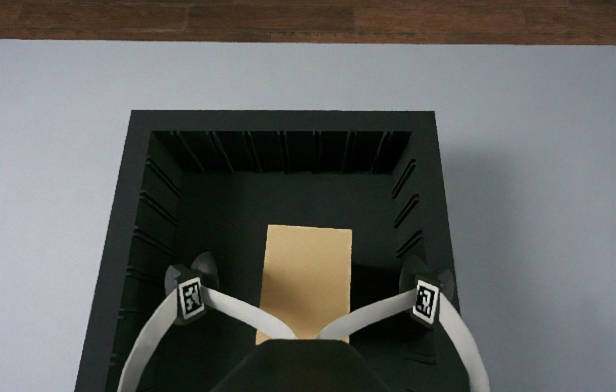

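>>> {"name": "execute_actions", "arguments": {
  "actions": [
    {"r1":{"base":{"strafe_m":0.004},"joints":{"lift_m":0.93}}}
  ],
  "cameras": []
}}

>>> {"name": "execute_actions", "arguments": {
  "actions": [
    {"r1":{"joints":{"gripper_m":0.02}}}
  ],
  "cameras": []
}}

>>> {"name": "execute_actions", "arguments": {
  "actions": [
    {"r1":{"joints":{"lift_m":1.2}}}
  ],
  "cameras": []
}}

>>> {"name": "execute_actions", "arguments": {
  "actions": [
    {"r1":{"base":{"translate_m":-0.12},"joints":{"arm_m":0.05}}}
  ],
  "cameras": []
}}

>>> {"name": "execute_actions", "arguments": {
  "actions": [
    {"r1":{"base":{"strafe_m":-2.0}}}
  ],
  "cameras": ["r1_wrist_camera","r1_head_camera"]
}}

Scene clock: 18.33 s.
r1.base_odometry: x=-1.281 y=-0.463 heading=+2.700 (m, m, rad; r1's odometry frame)
r1.turned_by_wheels: +0.000 (rad since the last result)
r1.turned_by_imu: +0.000 (rad since the last result)
r1.base_tilt: forward=-0.1 right=-0.2 (deg)
r1.lidar_m: 0.26 0.29 0.38 4.30 2.40 1.76 1.71 1.79 2.44 4.45 0.41 0.28
r1.base_status: done
r1.joint_positions: lift_m=+0.930 arm_m=+0.449 wrist_yaw_rad=+0.000 wrist_pitch_rad=+1.201 wrist_roll_rad=+0.001 gripper_m=+0.105
r1.joint_status: all done
r1.motor_effort: lift_m=+14(13) arm_m=+6(6) wrist_yaw_rad=+0(1) wrist_pitch_rad=-3(3) wrist_roll_rad=+1(0) gripper_m=-1(1) wheel_0=-1(6) wheel_1=+1(4) wheel_2=+0(2) (%)
r1.hand_pose: x=+0.7241 y=-0.0874 z=+0.8396 quat_wxyz=(+0.825, +0.000, +0.565, +0.000) (m; r1's base frame)
r1.wrist_depth_mm: 399 397 397 397 397 392 394 / 373 271 273 272 272 359 368 / 351 290 342 342 327 260 349 / 329 290 330 200 319 249 329 / 231 285 310 190 286 228 312 / 218 265 198 180 193 215 297 / 207 257 282 108 279 203 282
r2.base_odometry: x=+0.000 y=+0.000 heading=+0.000 (m, m, rad; r2's odometry frame)
r2.turned_by_wheels: +0.000 (rad since the last result)
r2.turned_by_imu: +0.000 (rad since the last result)
r2.base_tilt: forward=+0.1 right=+0.0 (deg)
r2.lidar_m: 1.20 3.05 3.29 4.04 1.55 1.33 2.00 2.17 0.97 0.74 0.72 0.77
r2.base_status: not commanded
r2.joint_positions: lift_m=+0.400 arm_m=+0.001 wrist_yaw_rad=+0.000 wrist_pitch_rad=+0.009 wrist_roll_rad=-0.011 gripper_m=+0.057
r2.joint_status: not commanded
r2.motor_effort: lift_m=+24(24) arm_m=+0(0) wrist_yaw_rad=-2(2) wrist_pitch_rad=-7(7) wrist_roll_rad=+1(0) gripper_m=-2(1) wheel_0=+0(0) wheel_1=+0(0) wheel_2=+1(1) (%)
r2.hand_pose: x=+0.4608 y=-0.0873 z=+0.5752 quat_wxyz=(+1.000, -0.006, +0.004, +0.000) (m; r2's base frame)
r2.wrist_depth_mm: - - - 1366 904 683 559 / - - - 1366 904 683 559 / - - - 1336 917 676 559 / - - - 1336 904 676 564 / - - - 1308 891 683 554 / - - 213 1308 212 676 549 / 1537 1499 1397 153 866 634 554
pictures: none
No camera images: the call's "cameras" was empty. Leave "cameras" out to get every camera's image.

Scene clock: 20.00 s.
r1.base_odometry: x=-1.281 y=-0.463 heading=+2.700 (m, m, rad; r1's odometry frame)
r1.turned_by_wheels: +0.000 (rad since the last result)
r1.turned_by_imu: +0.000 (rad since the last result)
r1.base_tilt: forward=-0.2 right=-0.3 (deg)
r1.lidar_m: 0.26 0.30 0.40 4.28 2.39 1.78 1.71 1.77 2.45 4.44 0.39 0.29
r1.base_status: not commanded
r1.joint_positions: lift_m=+0.930 arm_m=+0.449 wrist_yaw_rad=+0.000 wrist_pitch_rad=+1.202 wrist_roll_rad=+0.001 gripper_m=+0.020
r1.joint_status: all done
r1.motor_effort: lift_m=+14(14) arm_m=+6(6) wrist_yaw_rad=+0(0) wrist_pitch_rad=-6(6) wrist_roll_rad=+1(1) gripper_m=-22(20) wheel_0=-1(1) wheel_1=+1(1) wheel_2=+0(0) (%)
r1.hand_pose: x=+0.7238 y=-0.0874 z=+0.8394 quat_wxyz=(+0.825, +0.000, +0.565, +0.000) (m; r1's base frame)
r1.wrist_depth_mm: 399 399 394 394 394 392 392 / 375 272 272 271 271 359 368 / 349 290 340 338 329 262 345 / 329 282 327 189 322 250 325 / 229 290 310 179 303 232 310 / 217 257 183 170 182 213 297 / 207 274 279 108 278 203 281
r2.base_odometry: x=+0.000 y=+0.000 heading=+0.000 (m, m, rad; r2's odometry frame)
r2.turned_by_wheels: +0.000 (rad since the last result)
r2.turned_by_imu: +0.000 (rad since the last result)
r2.base_tilt: forward=-0.1 right=+0.0 (deg)
r2.lidar_m: 1.18 3.06 3.30 4.05 1.58 1.32 2.00 2.16 0.97 0.74 0.70 0.79
r2.base_status: not commanded
r2.joint_positions: lift_m=+0.400 arm_m=+0.001 wrist_yaw_rad=+0.000 wrist_pitch_rad=+0.009 wrist_roll_rad=-0.011 gripper_m=+0.057
r2.joint_status: not commanded
r2.motor_effort: lift_m=+25(24) arm_m=+0(0) wrist_yaw_rad=-1(1) wrist_pitch_rad=-7(7) wrist_roll_rad=+0(1) gripper_m=-3(2) wheel_0=-1(0) wheel_1=+0(0) wheel_2=+1(1) (%)
r2.hand_pose: x=+0.4608 y=-0.0873 z=+0.5752 quat_wxyz=(+1.000, -0.006, +0.004, +0.000) (m; r2's base frame)
r2.wrist_depth_mm: - - - 1366 917 683 559 / - - - 1366 904 683 559 / - - - 1366 917 683 559 / - - - 1336 904 683 554 / - - - 1336 904 683 559 / - - 214 1308 213 683 554 / 1537 1537 1397 153 854 621 554
pictures: none
No camera images: the call's "cameras" was empty. Leave "cameras" out to get every camera's image.

Scene clock: 22.17 s.
r1.base_odometry: x=-1.281 y=-0.463 heading=+2.700 (m, m, rad; r1's odometry frame)
r1.turned_by_wheels: +0.000 (rad since the last result)
r1.turned_by_imu: +0.000 (rad since the last result)
r1.base_tilt: forward=-0.2 right=-0.2 (deg)
r1.lidar_m: 0.27 0.28 0.40 4.29 2.41 1.79 1.70 1.78 2.44 4.45 0.40 0.29
r1.base_status: not commanded
r1.joint_positions: lift_m=+1.199 arm_m=+0.449 wrist_yaw_rad=+0.000 wrist_pitch_rad=+1.202 wrist_roll_rad=+0.001 gripper_m=+0.020
r1.joint_status: all done
joint sent to its limit — the command would take r1.lift_m past its upper limit, so that joint was sent only as far as its limit.
r1.motor_effort: lift_m=+23(24) arm_m=+6(6) wrist_yaw_rad=+0(1) wrist_pitch_rad=-6(7) wrist_roll_rad=+1(0) gripper_m=-21(20) wheel_0=-1(1) wheel_1=+1(1) wheel_2=+0(0) (%)
r1.hand_pose: x=+0.7238 y=-0.0874 z=+1.1077 quat_wxyz=(+0.825, +0.000, +0.565, +0.000) (m; r1's base frame)
r1.wrist_depth_mm: 1708 1708 1708 1708 1708 1708 1661 / 1618 1618 1618 1576 1576 1618 1576 / 654 647 647 647 647 647 634 / 621 615 609 190 615 609 615 / 585 585 504 180 500 580 580 / 554 559 183 170 183 544 549 / 530 525 459 108 484 521 521
r2.base_odometry: x=+0.000 y=+0.000 heading=+0.000 (m, m, rad; r2's odometry frame)
r2.turned_by_wheels: +0.000 (rad since the last result)
r2.turned_by_imu: +0.000 (rad since the last result)
r2.base_tilt: forward=-0.1 right=+0.0 (deg)
r2.lidar_m: 1.16 3.05 3.28 4.05 1.60 1.34 2.03 2.17 0.97 0.71 0.71 0.79
r2.base_status: not commanded
r2.joint_positions: lift_m=+0.400 arm_m=+0.001 wrist_yaw_rad=+0.000 wrist_pitch_rad=+0.009 wrist_roll_rad=-0.011 gripper_m=+0.057
r2.joint_status: not commanded
r2.motor_effort: lift_m=+25(24) arm_m=+0(0) wrist_yaw_rad=-2(2) wrist_pitch_rad=-7(7) wrist_roll_rad=+0(1) gripper_m=-5(2) wheel_0=-1(0) wheel_1=+0(0) wheel_2=+1(1) (%)
r2.hand_pose: x=+0.4608 y=-0.0873 z=+0.5752 quat_wxyz=(+1.000, -0.006, +0.004, +0.000) (m; r2's base frame)
r2.wrist_depth_mm: - - - 1366 904 676 554 / - - - 1366 931 676 554 / - - - 1336 891 683 564 / - - - 1336 904 676 564 / - - - 1366 917 683 549 / - - 213 1336 213 676 549 / 1576 1499 1430 153 854 621 554
pictures: none
No camera images: the call's "cameras" was empty. Leave "cameras" out to get every camera's image.

Scene clock: 24.47 s.
r1.base_odometry: x=-1.173 y=-0.514 heading=+2.700 (m, m, rad; r1's odometry frame)
r1.turned_by_wheels: +0.000 (rad since the last result)
r1.turned_by_imu: -0.001 (rad since the last result)
r1.base_tilt: forward=-0.2 right=-0.2 (deg)
r1.lidar_m: 0.37 0.40 0.58 4.28 2.23 1.67 1.58 1.66 2.28 4.45 0.55 0.41
r1.base_status: done
r1.joint_positions: lift_m=+1.199 arm_m=+0.051 wrist_yaw_rad=+0.000 wrist_pitch_rad=+1.202 wrist_roll_rad=+0.001 gripper_m=+0.020
r1.joint_status: all done
r1.motor_effort: lift_m=+23(23) arm_m=-6(7) wrist_yaw_rad=+1(1) wrist_pitch_rad=-7(8) wrist_roll_rad=+1(1) gripper_m=-22(20) wheel_0=+0(4) wheel_1=+1(5) wheel_2=-1(12) (%)
r1.hand_pose: x=+0.3259 y=-0.0874 z=+1.1076 quat_wxyz=(+0.825, +0.001, +0.566, +0.000) (m; r1's base frame)
r1.wrist_depth_mm: 750 741 723 732 723 732 732 / 699 699 683 683 683 676 683 / 654 654 647 634 640 640 647 / 627 615 621 189 615 615 609 / 597 591 585 179 585 585 585 / 1281 1281 183 170 182 1255 1255 / 1205 1205 1205 108 1229 1229 1205
r2.base_odometry: x=+0.000 y=+0.000 heading=+0.000 (m, m, rad; r2's odometry frame)
r2.turned_by_wheels: +0.000 (rad since the last result)
r2.turned_by_imu: +0.000 (rad since the last result)
r2.base_tilt: forward=+0.1 right=+0.0 (deg)
r2.lidar_m: 1.16 3.03 3.29 4.03 1.55 1.34 2.00 2.17 0.95 0.74 0.72 0.77
r2.base_status: not commanded
r2.joint_positions: lift_m=+0.400 arm_m=+0.001 wrist_yaw_rad=+0.000 wrist_pitch_rad=+0.009 wrist_roll_rad=-0.011 gripper_m=+0.057
r2.joint_status: not commanded
r2.motor_effort: lift_m=+25(24) arm_m=+0(0) wrist_yaw_rad=-1(1) wrist_pitch_rad=-8(8) wrist_roll_rad=+0(1) gripper_m=-4(1) wheel_0=+0(0) wheel_1=+0(0) wheel_2=+1(1) (%)
r2.hand_pose: x=+0.4608 y=-0.0873 z=+0.5752 quat_wxyz=(+1.000, -0.006, +0.004, +0.000) (m; r2's base frame)
r2.wrist_depth_mm: - - - 1366 904 683 559 / - - - 1366 917 676 559 / - - - 1366 931 683 564 / - - - 1366 917 676 559 / - - - 1308 917 676 559 / - - 213 1336 213 668 549 / 1576 1576 1430 153 866 627 549
pictures: none
No camera images: the call's "cameras" was empty. Leave "cameras" out to get every camera's image.

Scene clock: 32.47 s.
r1.base_odometry: x=-0.318 y=+1.294 heading=+2.700 (m, m, rad; r1's odometry frame)
r1.turned_by_wheels: +0.000 (rad since the last result)
r1.turned_by_imu: -0.003 (rad since the last result)
r1.base_tilt: forward=-0.2 right=-0.2 (deg)
r1.lidar_m: 3.12 3.27 1.25 1.57 2.25 1.67 1.58 1.65 2.28 2.43 2.51 0.91
r1.base_status: done
r1.joint_positions: lift_m=+1.199 arm_m=+0.051 wrist_yaw_rad=+0.000 wrist_pitch_rad=+1.202 wrist_roll_rad=+0.001 gripper_m=+0.020
r1.joint_status: not commanded
r1.motor_effort: lift_m=+23(23) arm_m=-7(6) wrist_yaw_rad=+1(1) wrist_pitch_rad=-7(7) wrist_roll_rad=+1(1) gripper_m=-21(18) wheel_0=-1(10) wheel_1=+1(10) wheel_2=+1(2) (%)
r1.hand_pose: x=+0.3260 y=-0.0874 z=+1.1077 quat_wxyz=(+0.825, +0.001, +0.565, +0.000) (m; r1's base frame)
r1.wrist_depth_mm: 1756 1708 1661 1756 1708 1661 1661 / 1618 1618 1618 1618 1576 1618 1618 / 1537 1537 1499 1499 1499 1499 1499 / 1397 1430 1430 189 1430 1430 1397 / 1336 1366 1336 180 1308 1366 1336 / 1308 1281 182 171 182 1281 1255 / 1229 1205 1229 108 1229 1182 1229
r2.base_odometry: x=+0.000 y=+0.000 heading=+0.000 (m, m, rad; r2's odometry frame)
r2.turned_by_wheels: +0.000 (rad since the last result)
r2.turned_by_imu: +0.001 (rad since the last result)
r2.base_tilt: forward=+0.0 right=-0.1 (deg)
r2.lidar_m: 1.17 3.05 3.27 4.05 1.59 1.34 2.00 2.16 0.97 0.72 0.71 0.76
r2.base_status: not commanded
r2.joint_positions: lift_m=+0.400 arm_m=+0.001 wrist_yaw_rad=+0.000 wrist_pitch_rad=+0.009 wrist_roll_rad=-0.011 gripper_m=+0.057
r2.joint_status: not commanded
r2.motor_effort: lift_m=+24(24) arm_m=+0(0) wrist_yaw_rad=-1(1) wrist_pitch_rad=-7(7) wrist_roll_rad=+0(1) gripper_m=-1(3) wheel_0=+0(0) wheel_1=+0(0) wheel_2=+1(1) (%)
r2.hand_pose: x=+0.4608 y=-0.0873 z=+0.5752 quat_wxyz=(+1.000, -0.006, +0.004, +0.000) (m; r2's base frame)
r2.wrist_depth_mm: - - - 1430 904 676 549 / - - - 1397 917 676 554 / - - - 1366 904 699 559 / - - - 1366 904 676 559 / - - - 1308 904 676 559 / - - 214 1336 213 668 559 / 1576 1464 1464 153 842 621 549
pictures: r1_head_camera, r1_wrist_camera
Images, in order (width x height): r1_head_camera 420x560, r1_wrist_camera 616x392.

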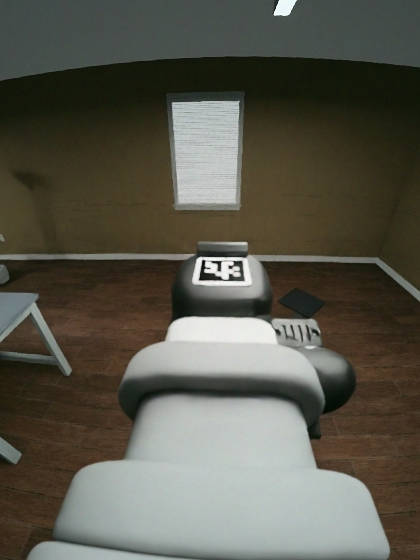

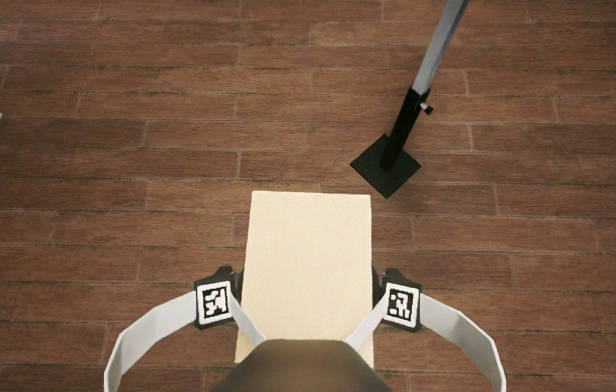

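>>> {"name": "execute_actions", "arguments": {
  "actions": [
    {"r1":{"base":{"strafe_m":-0.33}}}
  ],
  "cameras": []
}}

>>> {"name": "execute_actions", "arguments": {
  "actions": [
    {"r1":{"base":{"translate_m":0.15},"joints":{"arm_m":0.3}}}
  ],
  "cameras": ["r1_wrist_camera"]
}}

Scene clock: 35.10 s.
r1.base_odometry: x=-0.177 y=+1.593 heading=+2.700 (m, m, rad; r1's odometry frame)
r1.turned_by_wheels: +0.000 (rad since the last result)
r1.turned_by_imu: -0.001 (rad since the last result)
r1.base_tilt: forward=-0.1 right=-0.2 (deg)
r1.lidar_m: 0.80 3.25 1.57 1.58 2.27 1.65 1.59 1.67 2.17 2.08 2.20 2.98
r1.base_status: done
r1.joint_positions: lift_m=+1.199 arm_m=+0.051 wrist_yaw_rad=+0.000 wrist_pitch_rad=+1.202 wrist_roll_rad=+0.001 gripper_m=+0.020
r1.joint_status: not commanded
r1.motor_effort: lift_m=+22(22) arm_m=-6(7) wrist_yaw_rad=+2(1) wrist_pitch_rad=-7(7) wrist_roll_rad=+1(0) gripper_m=-21(21) wheel_0=-2(8) wheel_1=+0(7) wheel_2=+1(1) (%)
r1.hand_pose: x=+0.3260 y=-0.0874 z=+1.1077 quat_wxyz=(+0.825, +0.001, +0.565, +0.000) (m; r1's base frame)
r1.wrist_depth_mm: 1708 1708 1756 1661 1708 1708 1661 / 1576 1618 1576 1618 1576 1576 1576 / 1499 1464 1499 1464 1499 1499 1499 / 1430 1397 1430 190 1397 1430 1430 / 1336 1336 1336 179 1336 1336 1308 / 1281 1308 183 170 182 1281 1281 / 1229 1205 1205 108 1205 1205 1205
r2.base_odometry: x=+0.000 y=+0.000 heading=+0.000 (m, m, rad; r2's odometry frame)
r2.turned_by_wheels: +0.000 (rad since the last result)
r2.turned_by_imu: +0.000 (rad since the last result)
r2.base_tilt: forward=+0.0 right=-0.1 (deg)
r2.lidar_m: 1.18 3.05 3.28 4.05 1.58 1.35 1.99 2.17 0.98 0.72 0.71 0.76
r2.base_status: not commanded
r2.joint_positions: lift_m=+0.400 arm_m=+0.001 wrist_yaw_rad=+0.000 wrist_pitch_rad=+0.009 wrist_roll_rad=-0.011 gripper_m=+0.057
r2.joint_status: not commanded
r2.motor_effort: lift_m=+24(24) arm_m=+0(0) wrist_yaw_rad=-1(2) wrist_pitch_rad=-7(7) wrist_roll_rad=-1(0) gripper_m=-3(3) wheel_0=+0(0) wheel_1=+0(0) wheel_2=+1(1) (%)
r2.hand_pose: x=+0.4608 y=-0.0873 z=+0.5752 quat_wxyz=(+1.000, -0.006, +0.004, +0.000) (m; r2's base frame)
r2.wrist_depth_mm: - - - 1366 904 676 554 / - - - 1366 904 676 559 / - - - 1336 917 683 564 / - - - 1308 904 676 554 / - - - 1366 904 683 564 / - - 213 1336 213 676 554 / 1576 1499 1464 153 842 621 554
pictures: none
No camera images: the call's "cameras" was empty. Leave "cameras" out to get every camera's image.

Scene clock: 36.97 s.
r1.base_odometry: x=-0.313 y=+1.657 heading=+2.700 (m, m, rad; r1's odometry frame)
r1.turned_by_wheels: +0.000 (rad since the last result)
r1.turned_by_imu: +0.000 (rad since the last result)
r1.base_tilt: forward=-0.2 right=-0.3 (deg)
r1.lidar_m: 0.67 3.10 1.58 1.55 2.48 1.82 1.73 1.81 2.17 2.09 2.17 2.97
r1.base_status: done
r1.joint_positions: lift_m=+1.199 arm_m=+0.299 wrist_yaw_rad=+0.000 wrist_pitch_rad=+1.202 wrist_roll_rad=+0.001 gripper_m=+0.020
r1.joint_status: all done
r1.motor_effort: lift_m=+22(22) arm_m=+6(8) wrist_yaw_rad=+0(2) wrist_pitch_rad=-5(8) wrist_roll_rad=+1(0) gripper_m=-20(19) wheel_0=+0(5) wheel_1=+1(4) wheel_2=+0(8) (%)
r1.hand_pose: x=+0.5739 y=-0.0874 z=+1.1077 quat_wxyz=(+0.825, +0.000, +0.565, +0.000) (m; r1's base frame)
r1.wrist_depth_mm: 1708 1708 1708 1708 1661 1708 1708 / 1618 1618 1618 1576 1576 1618 1576 / 1499 1499 466 459 1464 1499 1464 / 1397 1464 1430 189 1397 1430 1430 / 1336 1366 1366 179 1336 1366 1308 / 1281 1281 183 171 182 1255 1281 / 1205 1229 1205 108 1205 1182 1205
r2.base_odometry: x=+0.000 y=+0.000 heading=+0.000 (m, m, rad; r2's odometry frame)
r2.turned_by_wheels: +0.000 (rad since the last result)
r2.turned_by_imu: +0.000 (rad since the last result)
r2.base_tilt: forward=+0.0 right=+0.0 (deg)
r2.lidar_m: 1.18 3.07 3.28 4.04 1.57 1.32 2.01 2.17 1.01 0.74 0.70 0.78
r2.base_status: not commanded
r2.joint_positions: lift_m=+0.400 arm_m=+0.001 wrist_yaw_rad=+0.000 wrist_pitch_rad=+0.009 wrist_roll_rad=-0.011 gripper_m=+0.057
r2.joint_status: not commanded
r2.motor_effort: lift_m=+25(25) arm_m=+0(0) wrist_yaw_rad=-2(1) wrist_pitch_rad=-8(8) wrist_roll_rad=+0(0) gripper_m=-3(3) wheel_0=-1(0) wheel_1=+0(0) wheel_2=+1(1) (%)
r2.hand_pose: x=+0.4608 y=-0.0873 z=+0.5752 quat_wxyz=(+1.000, -0.006, +0.004, +0.000) (m; r2's base frame)
r2.wrist_depth_mm: - - - 1366 917 691 549 / - - - 1366 917 683 559 / - - - 1336 917 683 564 / - - - 1336 917 691 559 / - - - 1336 904 676 549 / - - 213 1336 213 683 554 / 1537 1537 1464 153 854 634 549
pictures: r1_wrist_camera
Images, in order (width x height): r1_wrist_camera 616x392.

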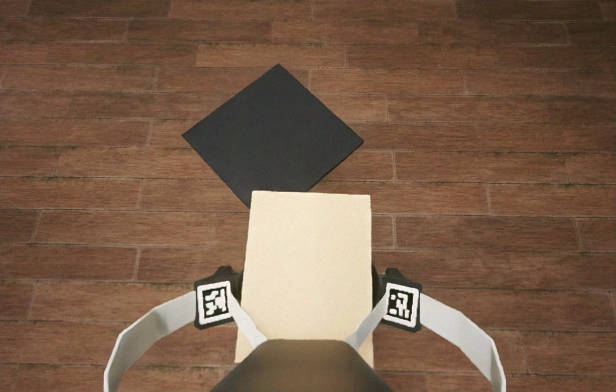

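>>> {"name": "execute_actions", "arguments": {
  "actions": [
    {"r1":{"base":{"strafe_m":0.045},"joints":{"arm_m":0.485,"lift_m":1.11}}}
  ],
  "cameras": ["r1_wrist_camera"]
}}

Scene clock: 38.77 s.
r1.base_odometry: x=-0.332 y=+1.616 heading=+2.700 (m, m, rad; r1's odometry frame)
r1.turned_by_wheels: +0.000 (rad since the last result)
r1.turned_by_imu: +0.000 (rad since the last result)
r1.base_tilt: forward=-0.3 right=-0.2 (deg)
r1.lidar_m: 0.68 3.09 1.53 1.51 2.48 1.81 1.74 1.81 2.20 2.14 2.23 3.03
r1.base_status: done
r1.joint_positions: lift_m=+1.110 arm_m=+0.484 wrist_yaw_rad=+0.000 wrist_pitch_rad=+1.202 wrist_roll_rad=+0.001 gripper_m=+0.020
r1.joint_status: all done
r1.motor_effort: lift_m=+14(19) arm_m=+6(7) wrist_yaw_rad=+0(0) wrist_pitch_rad=-6(8) wrist_roll_rad=+2(1) gripper_m=-21(19) wheel_0=-1(9) wheel_1=+0(8) wheel_2=-1(1) (%)
r1.hand_pose: x=+0.7588 y=-0.0874 z=+1.0194 quat_wxyz=(+0.825, +0.000, +0.565, +0.000) (m; r1's base frame)
r1.wrist_depth_mm: 1576 1618 1576 1576 1576 1618 1618 / 1499 1499 1464 1499 1499 1464 1499 / 1397 1430 1430 1397 1397 1397 1397 / 1336 1336 1308 189 1336 1308 1308 / 1281 1255 322 179 319 1255 1281 / 1205 1205 183 171 182 1182 1182 / 1160 1118 1118 108 1118 1098 1118
r2.base_odometry: x=+0.000 y=+0.000 heading=+0.000 (m, m, rad; r2's odometry frame)
r2.turned_by_wheels: +0.000 (rad since the last result)
r2.turned_by_imu: +0.000 (rad since the last result)
r2.base_tilt: forward=+0.0 right=+0.0 (deg)
r2.lidar_m: 1.17 3.05 3.30 4.05 1.58 1.36 1.99 2.16 0.97 0.76 0.71 0.77
r2.base_status: not commanded
r2.joint_positions: lift_m=+0.400 arm_m=+0.001 wrist_yaw_rad=+0.000 wrist_pitch_rad=+0.009 wrist_roll_rad=-0.011 gripper_m=+0.057
r2.joint_status: not commanded
r2.motor_effort: lift_m=+24(24) arm_m=+0(0) wrist_yaw_rad=-2(1) wrist_pitch_rad=-8(7) wrist_roll_rad=+0(0) gripper_m=-3(4) wheel_0=+1(1) wheel_1=+0(0) wheel_2=+1(1) (%)
r2.hand_pose: x=+0.4608 y=-0.0873 z=+0.5752 quat_wxyz=(+1.000, -0.006, +0.004, +0.000) (m; r2's base frame)
r2.wrist_depth_mm: - - - 1336 917 683 559 / - - - 1430 917 676 554 / - - - 1366 917 683 549 / - - - 1336 904 668 554 / - - - 1366 891 676 554 / - - 214 1336 212 668 559 / 1499 1499 1430 153 842 621 544
pictures: r1_wrist_camera
Images, in order (width x height): r1_wrist_camera 616x392.

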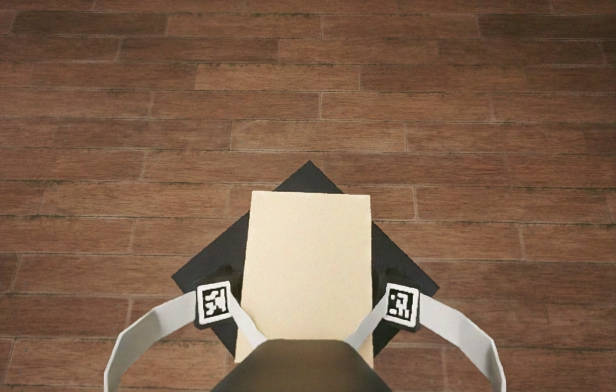

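>>> {"name": "execute_actions", "arguments": {
  "actions": [
    {"r1":{"joints":{"arm_m":0.503,"lift_m":1.098},"pace":"slow"}}
  ],
  "cameras": []
}}

>>> {"name": "execute_actions", "arguments": {
  "actions": [
    {"r1":{"joints":{"gripper_m":0.11}}}
  ],
  "cameras": []
}}

>>> {"name": "execute_actions", "arguments": {
  "actions": [
    {"r1":{"joints":{"arm_m":0.1,"wrist_pitch_rad":0.9,"lift_m":1.15}}}
  ],
  "cameras": ["r1_wrist_camera"]
}}

Scene clock: 40.13 s.
r1.base_odometry: x=-0.332 y=+1.616 heading=+2.700 (m, m, rad; r1's odometry frame)
r1.turned_by_wheels: +0.000 (rad since the last result)
r1.turned_by_imu: +0.000 (rad since the last result)
r1.base_tilt: forward=-0.2 right=-0.2 (deg)
r1.lidar_m: 0.64 3.07 1.53 1.49 2.48 1.81 1.74 1.80 2.22 2.13 2.22 3.03
r1.base_status: not commanded
r1.joint_positions: lift_m=+1.098 arm_m=+0.502 wrist_yaw_rad=+0.000 wrist_pitch_rad=+1.202 wrist_roll_rad=+0.001 gripper_m=+0.020
r1.joint_status: all done
r1.motor_effort: lift_m=+14(13) arm_m=+6(6) wrist_yaw_rad=+0(0) wrist_pitch_rad=-6(6) wrist_roll_rad=+0(1) gripper_m=-21(20) wheel_0=-1(1) wheel_1=+0(0) wheel_2=-1(1) (%)
r1.hand_pose: x=+0.7768 y=-0.0874 z=+1.0074 quat_wxyz=(+0.825, +0.000, +0.565, +0.000) (m; r1's base frame)
r1.wrist_depth_mm: 1618 1576 1537 1576 1576 1537 1537 / 1464 1464 1464 1499 1464 1464 1499 / 1397 1397 1366 1397 1366 1366 1366 / 1336 1308 1336 189 1308 1308 1308 / 1255 1229 312 180 1229 1255 1229 / 1182 1182 182 170 182 1182 1182 / 1138 1118 1118 108 1118 1118 1098
r2.base_odometry: x=+0.000 y=+0.000 heading=+0.000 (m, m, rad; r2's odometry frame)
r2.turned_by_wheels: +0.000 (rad since the last result)
r2.turned_by_imu: +0.000 (rad since the last result)
r2.base_tilt: forward=+0.0 right=+0.0 (deg)
r2.lidar_m: 1.18 3.06 3.28 4.08 1.59 1.36 1.99 2.15 0.98 0.76 0.71 0.77
r2.base_status: not commanded
r2.joint_positions: lift_m=+0.400 arm_m=+0.001 wrist_yaw_rad=+0.000 wrist_pitch_rad=+0.009 wrist_roll_rad=-0.011 gripper_m=+0.057
r2.joint_status: not commanded
r2.motor_effort: lift_m=+25(25) arm_m=+0(0) wrist_yaw_rad=-1(1) wrist_pitch_rad=-8(7) wrist_roll_rad=+0(0) gripper_m=-4(4) wheel_0=+0(0) wheel_1=+0(0) wheel_2=+1(1) (%)
r2.hand_pose: x=+0.4608 y=-0.0873 z=+0.5752 quat_wxyz=(+1.000, -0.006, +0.004, +0.000) (m; r2's base frame)
r2.wrist_depth_mm: - - - 1397 904 683 554 / - - - 1366 917 676 559 / - - - 1336 917 683 559 / - - - 1366 917 691 559 / - - - 1366 891 683 559 / - - 213 1366 213 668 554 / 1537 1537 1397 153 854 634 544
pictures: none
No camera images: the call's "cameras" was empty. Leave "cameras" out to get every camera's image.

Scene clock: 41.87 s.
r1.base_odometry: x=-0.332 y=+1.616 heading=+2.700 (m, m, rad; r1's odometry frame)
r1.turned_by_wheels: +0.000 (rad since the last result)
r1.turned_by_imu: +0.000 (rad since the last result)
r1.base_tilt: forward=-0.2 right=-0.2 (deg)
r1.lidar_m: 0.67 3.08 1.53 1.49 2.51 1.80 1.74 1.82 2.22 2.13 2.21 3.02
r1.base_status: not commanded
r1.joint_positions: lift_m=+1.098 arm_m=+0.502 wrist_yaw_rad=+0.000 wrist_pitch_rad=+1.201 wrist_roll_rad=+0.001 gripper_m=+0.110
r1.joint_status: all done
r1.motor_effort: lift_m=+14(14) arm_m=+6(6) wrist_yaw_rad=+0(0) wrist_pitch_rad=-3(6) wrist_roll_rad=+2(2) gripper_m=-3(21) wheel_0=-1(1) wheel_1=+0(0) wheel_2=-1(1) (%)
r1.hand_pose: x=+0.7771 y=-0.0874 z=+1.0075 quat_wxyz=(+0.825, +0.000, +0.565, +0.000) (m; r1's base frame)
r1.wrist_depth_mm: 1576 1576 1576 1537 1576 1576 1576 / 1499 1464 1464 1464 1499 1464 1464 / 1397 1430 1397 1366 1397 1397 1397 / 1336 1308 1308 199 1308 1308 1308 / 1281 1255 310 189 310 1255 1229 / 1160 1160 195 179 196 1160 1182 / 1118 1098 286 108 1078 1118 1118
r2.base_odometry: x=+0.000 y=+0.000 heading=+0.000 (m, m, rad; r2's odometry frame)
r2.turned_by_wheels: +0.000 (rad since the last result)
r2.turned_by_imu: +0.000 (rad since the last result)
r2.base_tilt: forward=+0.0 right=+0.0 (deg)
r2.lidar_m: 1.18 3.03 3.28 4.05 1.53 1.35 1.98 2.17 0.99 0.74 0.72 0.78
r2.base_status: not commanded
r2.joint_positions: lift_m=+0.400 arm_m=+0.001 wrist_yaw_rad=+0.000 wrist_pitch_rad=+0.009 wrist_roll_rad=-0.011 gripper_m=+0.057
r2.joint_status: not commanded
r2.motor_effort: lift_m=+25(25) arm_m=+0(0) wrist_yaw_rad=-1(1) wrist_pitch_rad=-8(7) wrist_roll_rad=-1(0) gripper_m=-5(3) wheel_0=+0(0) wheel_1=+0(0) wheel_2=+1(1) (%)
r2.hand_pose: x=+0.4608 y=-0.0873 z=+0.5752 quat_wxyz=(+1.000, -0.006, +0.004, +0.000) (m; r2's base frame)
r2.wrist_depth_mm: - - - 1397 917 683 554 / - - - 1397 904 691 554 / - - - 1336 917 676 554 / - - - 1366 904 676 559 / - - - 1336 904 676 554 / - - 213 1366 213 676 554 / 1618 1537 1430 153 854 621 549
pictures: none
No camera images: the call's "cameras" was empty. Leave "cameras" out to get every camera's image.

Scene clock: 44.17 s.
r1.base_odometry: x=-0.332 y=+1.616 heading=+2.700 (m, m, rad; r1's odometry frame)
r1.turned_by_wheels: +0.000 (rad since the last result)
r1.turned_by_imu: +0.000 (rad since the last result)
r1.base_tilt: forward=-0.2 right=-0.2 (deg)
r1.lidar_m: 0.66 3.10 1.53 1.49 2.47 1.80 1.73 1.81 2.21 2.14 2.22 3.02
r1.base_status: not commanded
r1.joint_positions: lift_m=+1.150 arm_m=+0.101 wrist_yaw_rad=+0.000 wrist_pitch_rad=+0.902 wrist_roll_rad=+0.001 gripper_m=+0.110
r1.joint_status: all done
r1.motor_effort: lift_m=+22(22) arm_m=-6(6) wrist_yaw_rad=+1(0) wrist_pitch_rad=-6(8) wrist_roll_rad=+2(0) gripper_m=-2(3) wheel_0=-1(1) wheel_1=+0(0) wheel_2=-1(1) (%)
r1.hand_pose: x=+0.4510 y=-0.0874 z=+1.1016 quat_wxyz=(+0.900, +0.001, +0.436, +0.000) (m; r1's base frame)
r1.wrist_depth_mm: - - - - - - - / - - - 480 - - - / 1921 1808 1808 530 1808 1863 1808 / 1661 1661 1661 1618 1661 1618 1618 / 1499 1499 1464 1499 1464 1464 1430 / 1308 1336 1308 1308 216 1308 1336 / 1229 1229 1229 108 1229 1205 1229
r2.base_odometry: x=+0.000 y=+0.000 heading=+0.000 (m, m, rad; r2's odometry frame)
r2.turned_by_wheels: +0.000 (rad since the last result)
r2.turned_by_imu: +0.000 (rad since the last result)
r2.base_tilt: forward=+0.0 right=+0.0 (deg)
r2.lidar_m: 1.17 3.04 3.28 4.03 1.56 1.33 1.99 2.17 0.96 0.74 0.71 0.77
r2.base_status: not commanded
r2.joint_positions: lift_m=+0.400 arm_m=+0.001 wrist_yaw_rad=+0.000 wrist_pitch_rad=+0.009 wrist_roll_rad=-0.011 gripper_m=+0.057
r2.joint_status: not commanded
r2.motor_effort: lift_m=+25(24) arm_m=+0(0) wrist_yaw_rad=-1(1) wrist_pitch_rad=-7(8) wrist_roll_rad=+0(0) gripper_m=-3(3) wheel_0=+0(0) wheel_1=+0(0) wheel_2=+1(1) (%)
r2.hand_pose: x=+0.4608 y=-0.0873 z=+0.5752 quat_wxyz=(+1.000, -0.006, +0.004, +0.000) (m; r2's base frame)
r2.wrist_depth_mm: - - - 1366 917 676 559 / - - - 1366 904 683 554 / - - - 1366 904 683 569 / - - - 1366 917 668 554 / - - - 1336 904 676 554 / - - 214 1366 213 683 554 / 1576 1576 1397 153 842 627 549
pictures: r1_wrist_camera
Images, in order (width x height): r1_wrist_camera 616x392.

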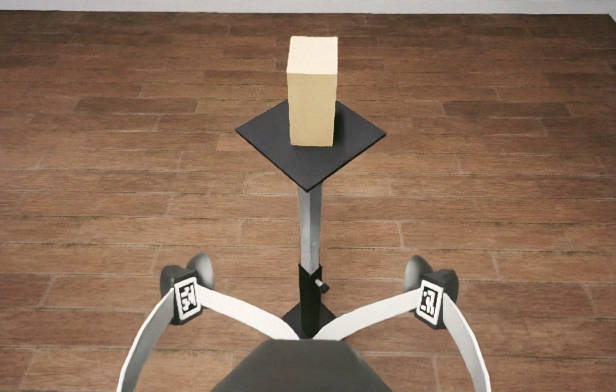

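>>> {"name": "finished_scene", "arguments": {
  "scene": 2
}}

The scene is finished: the task was done.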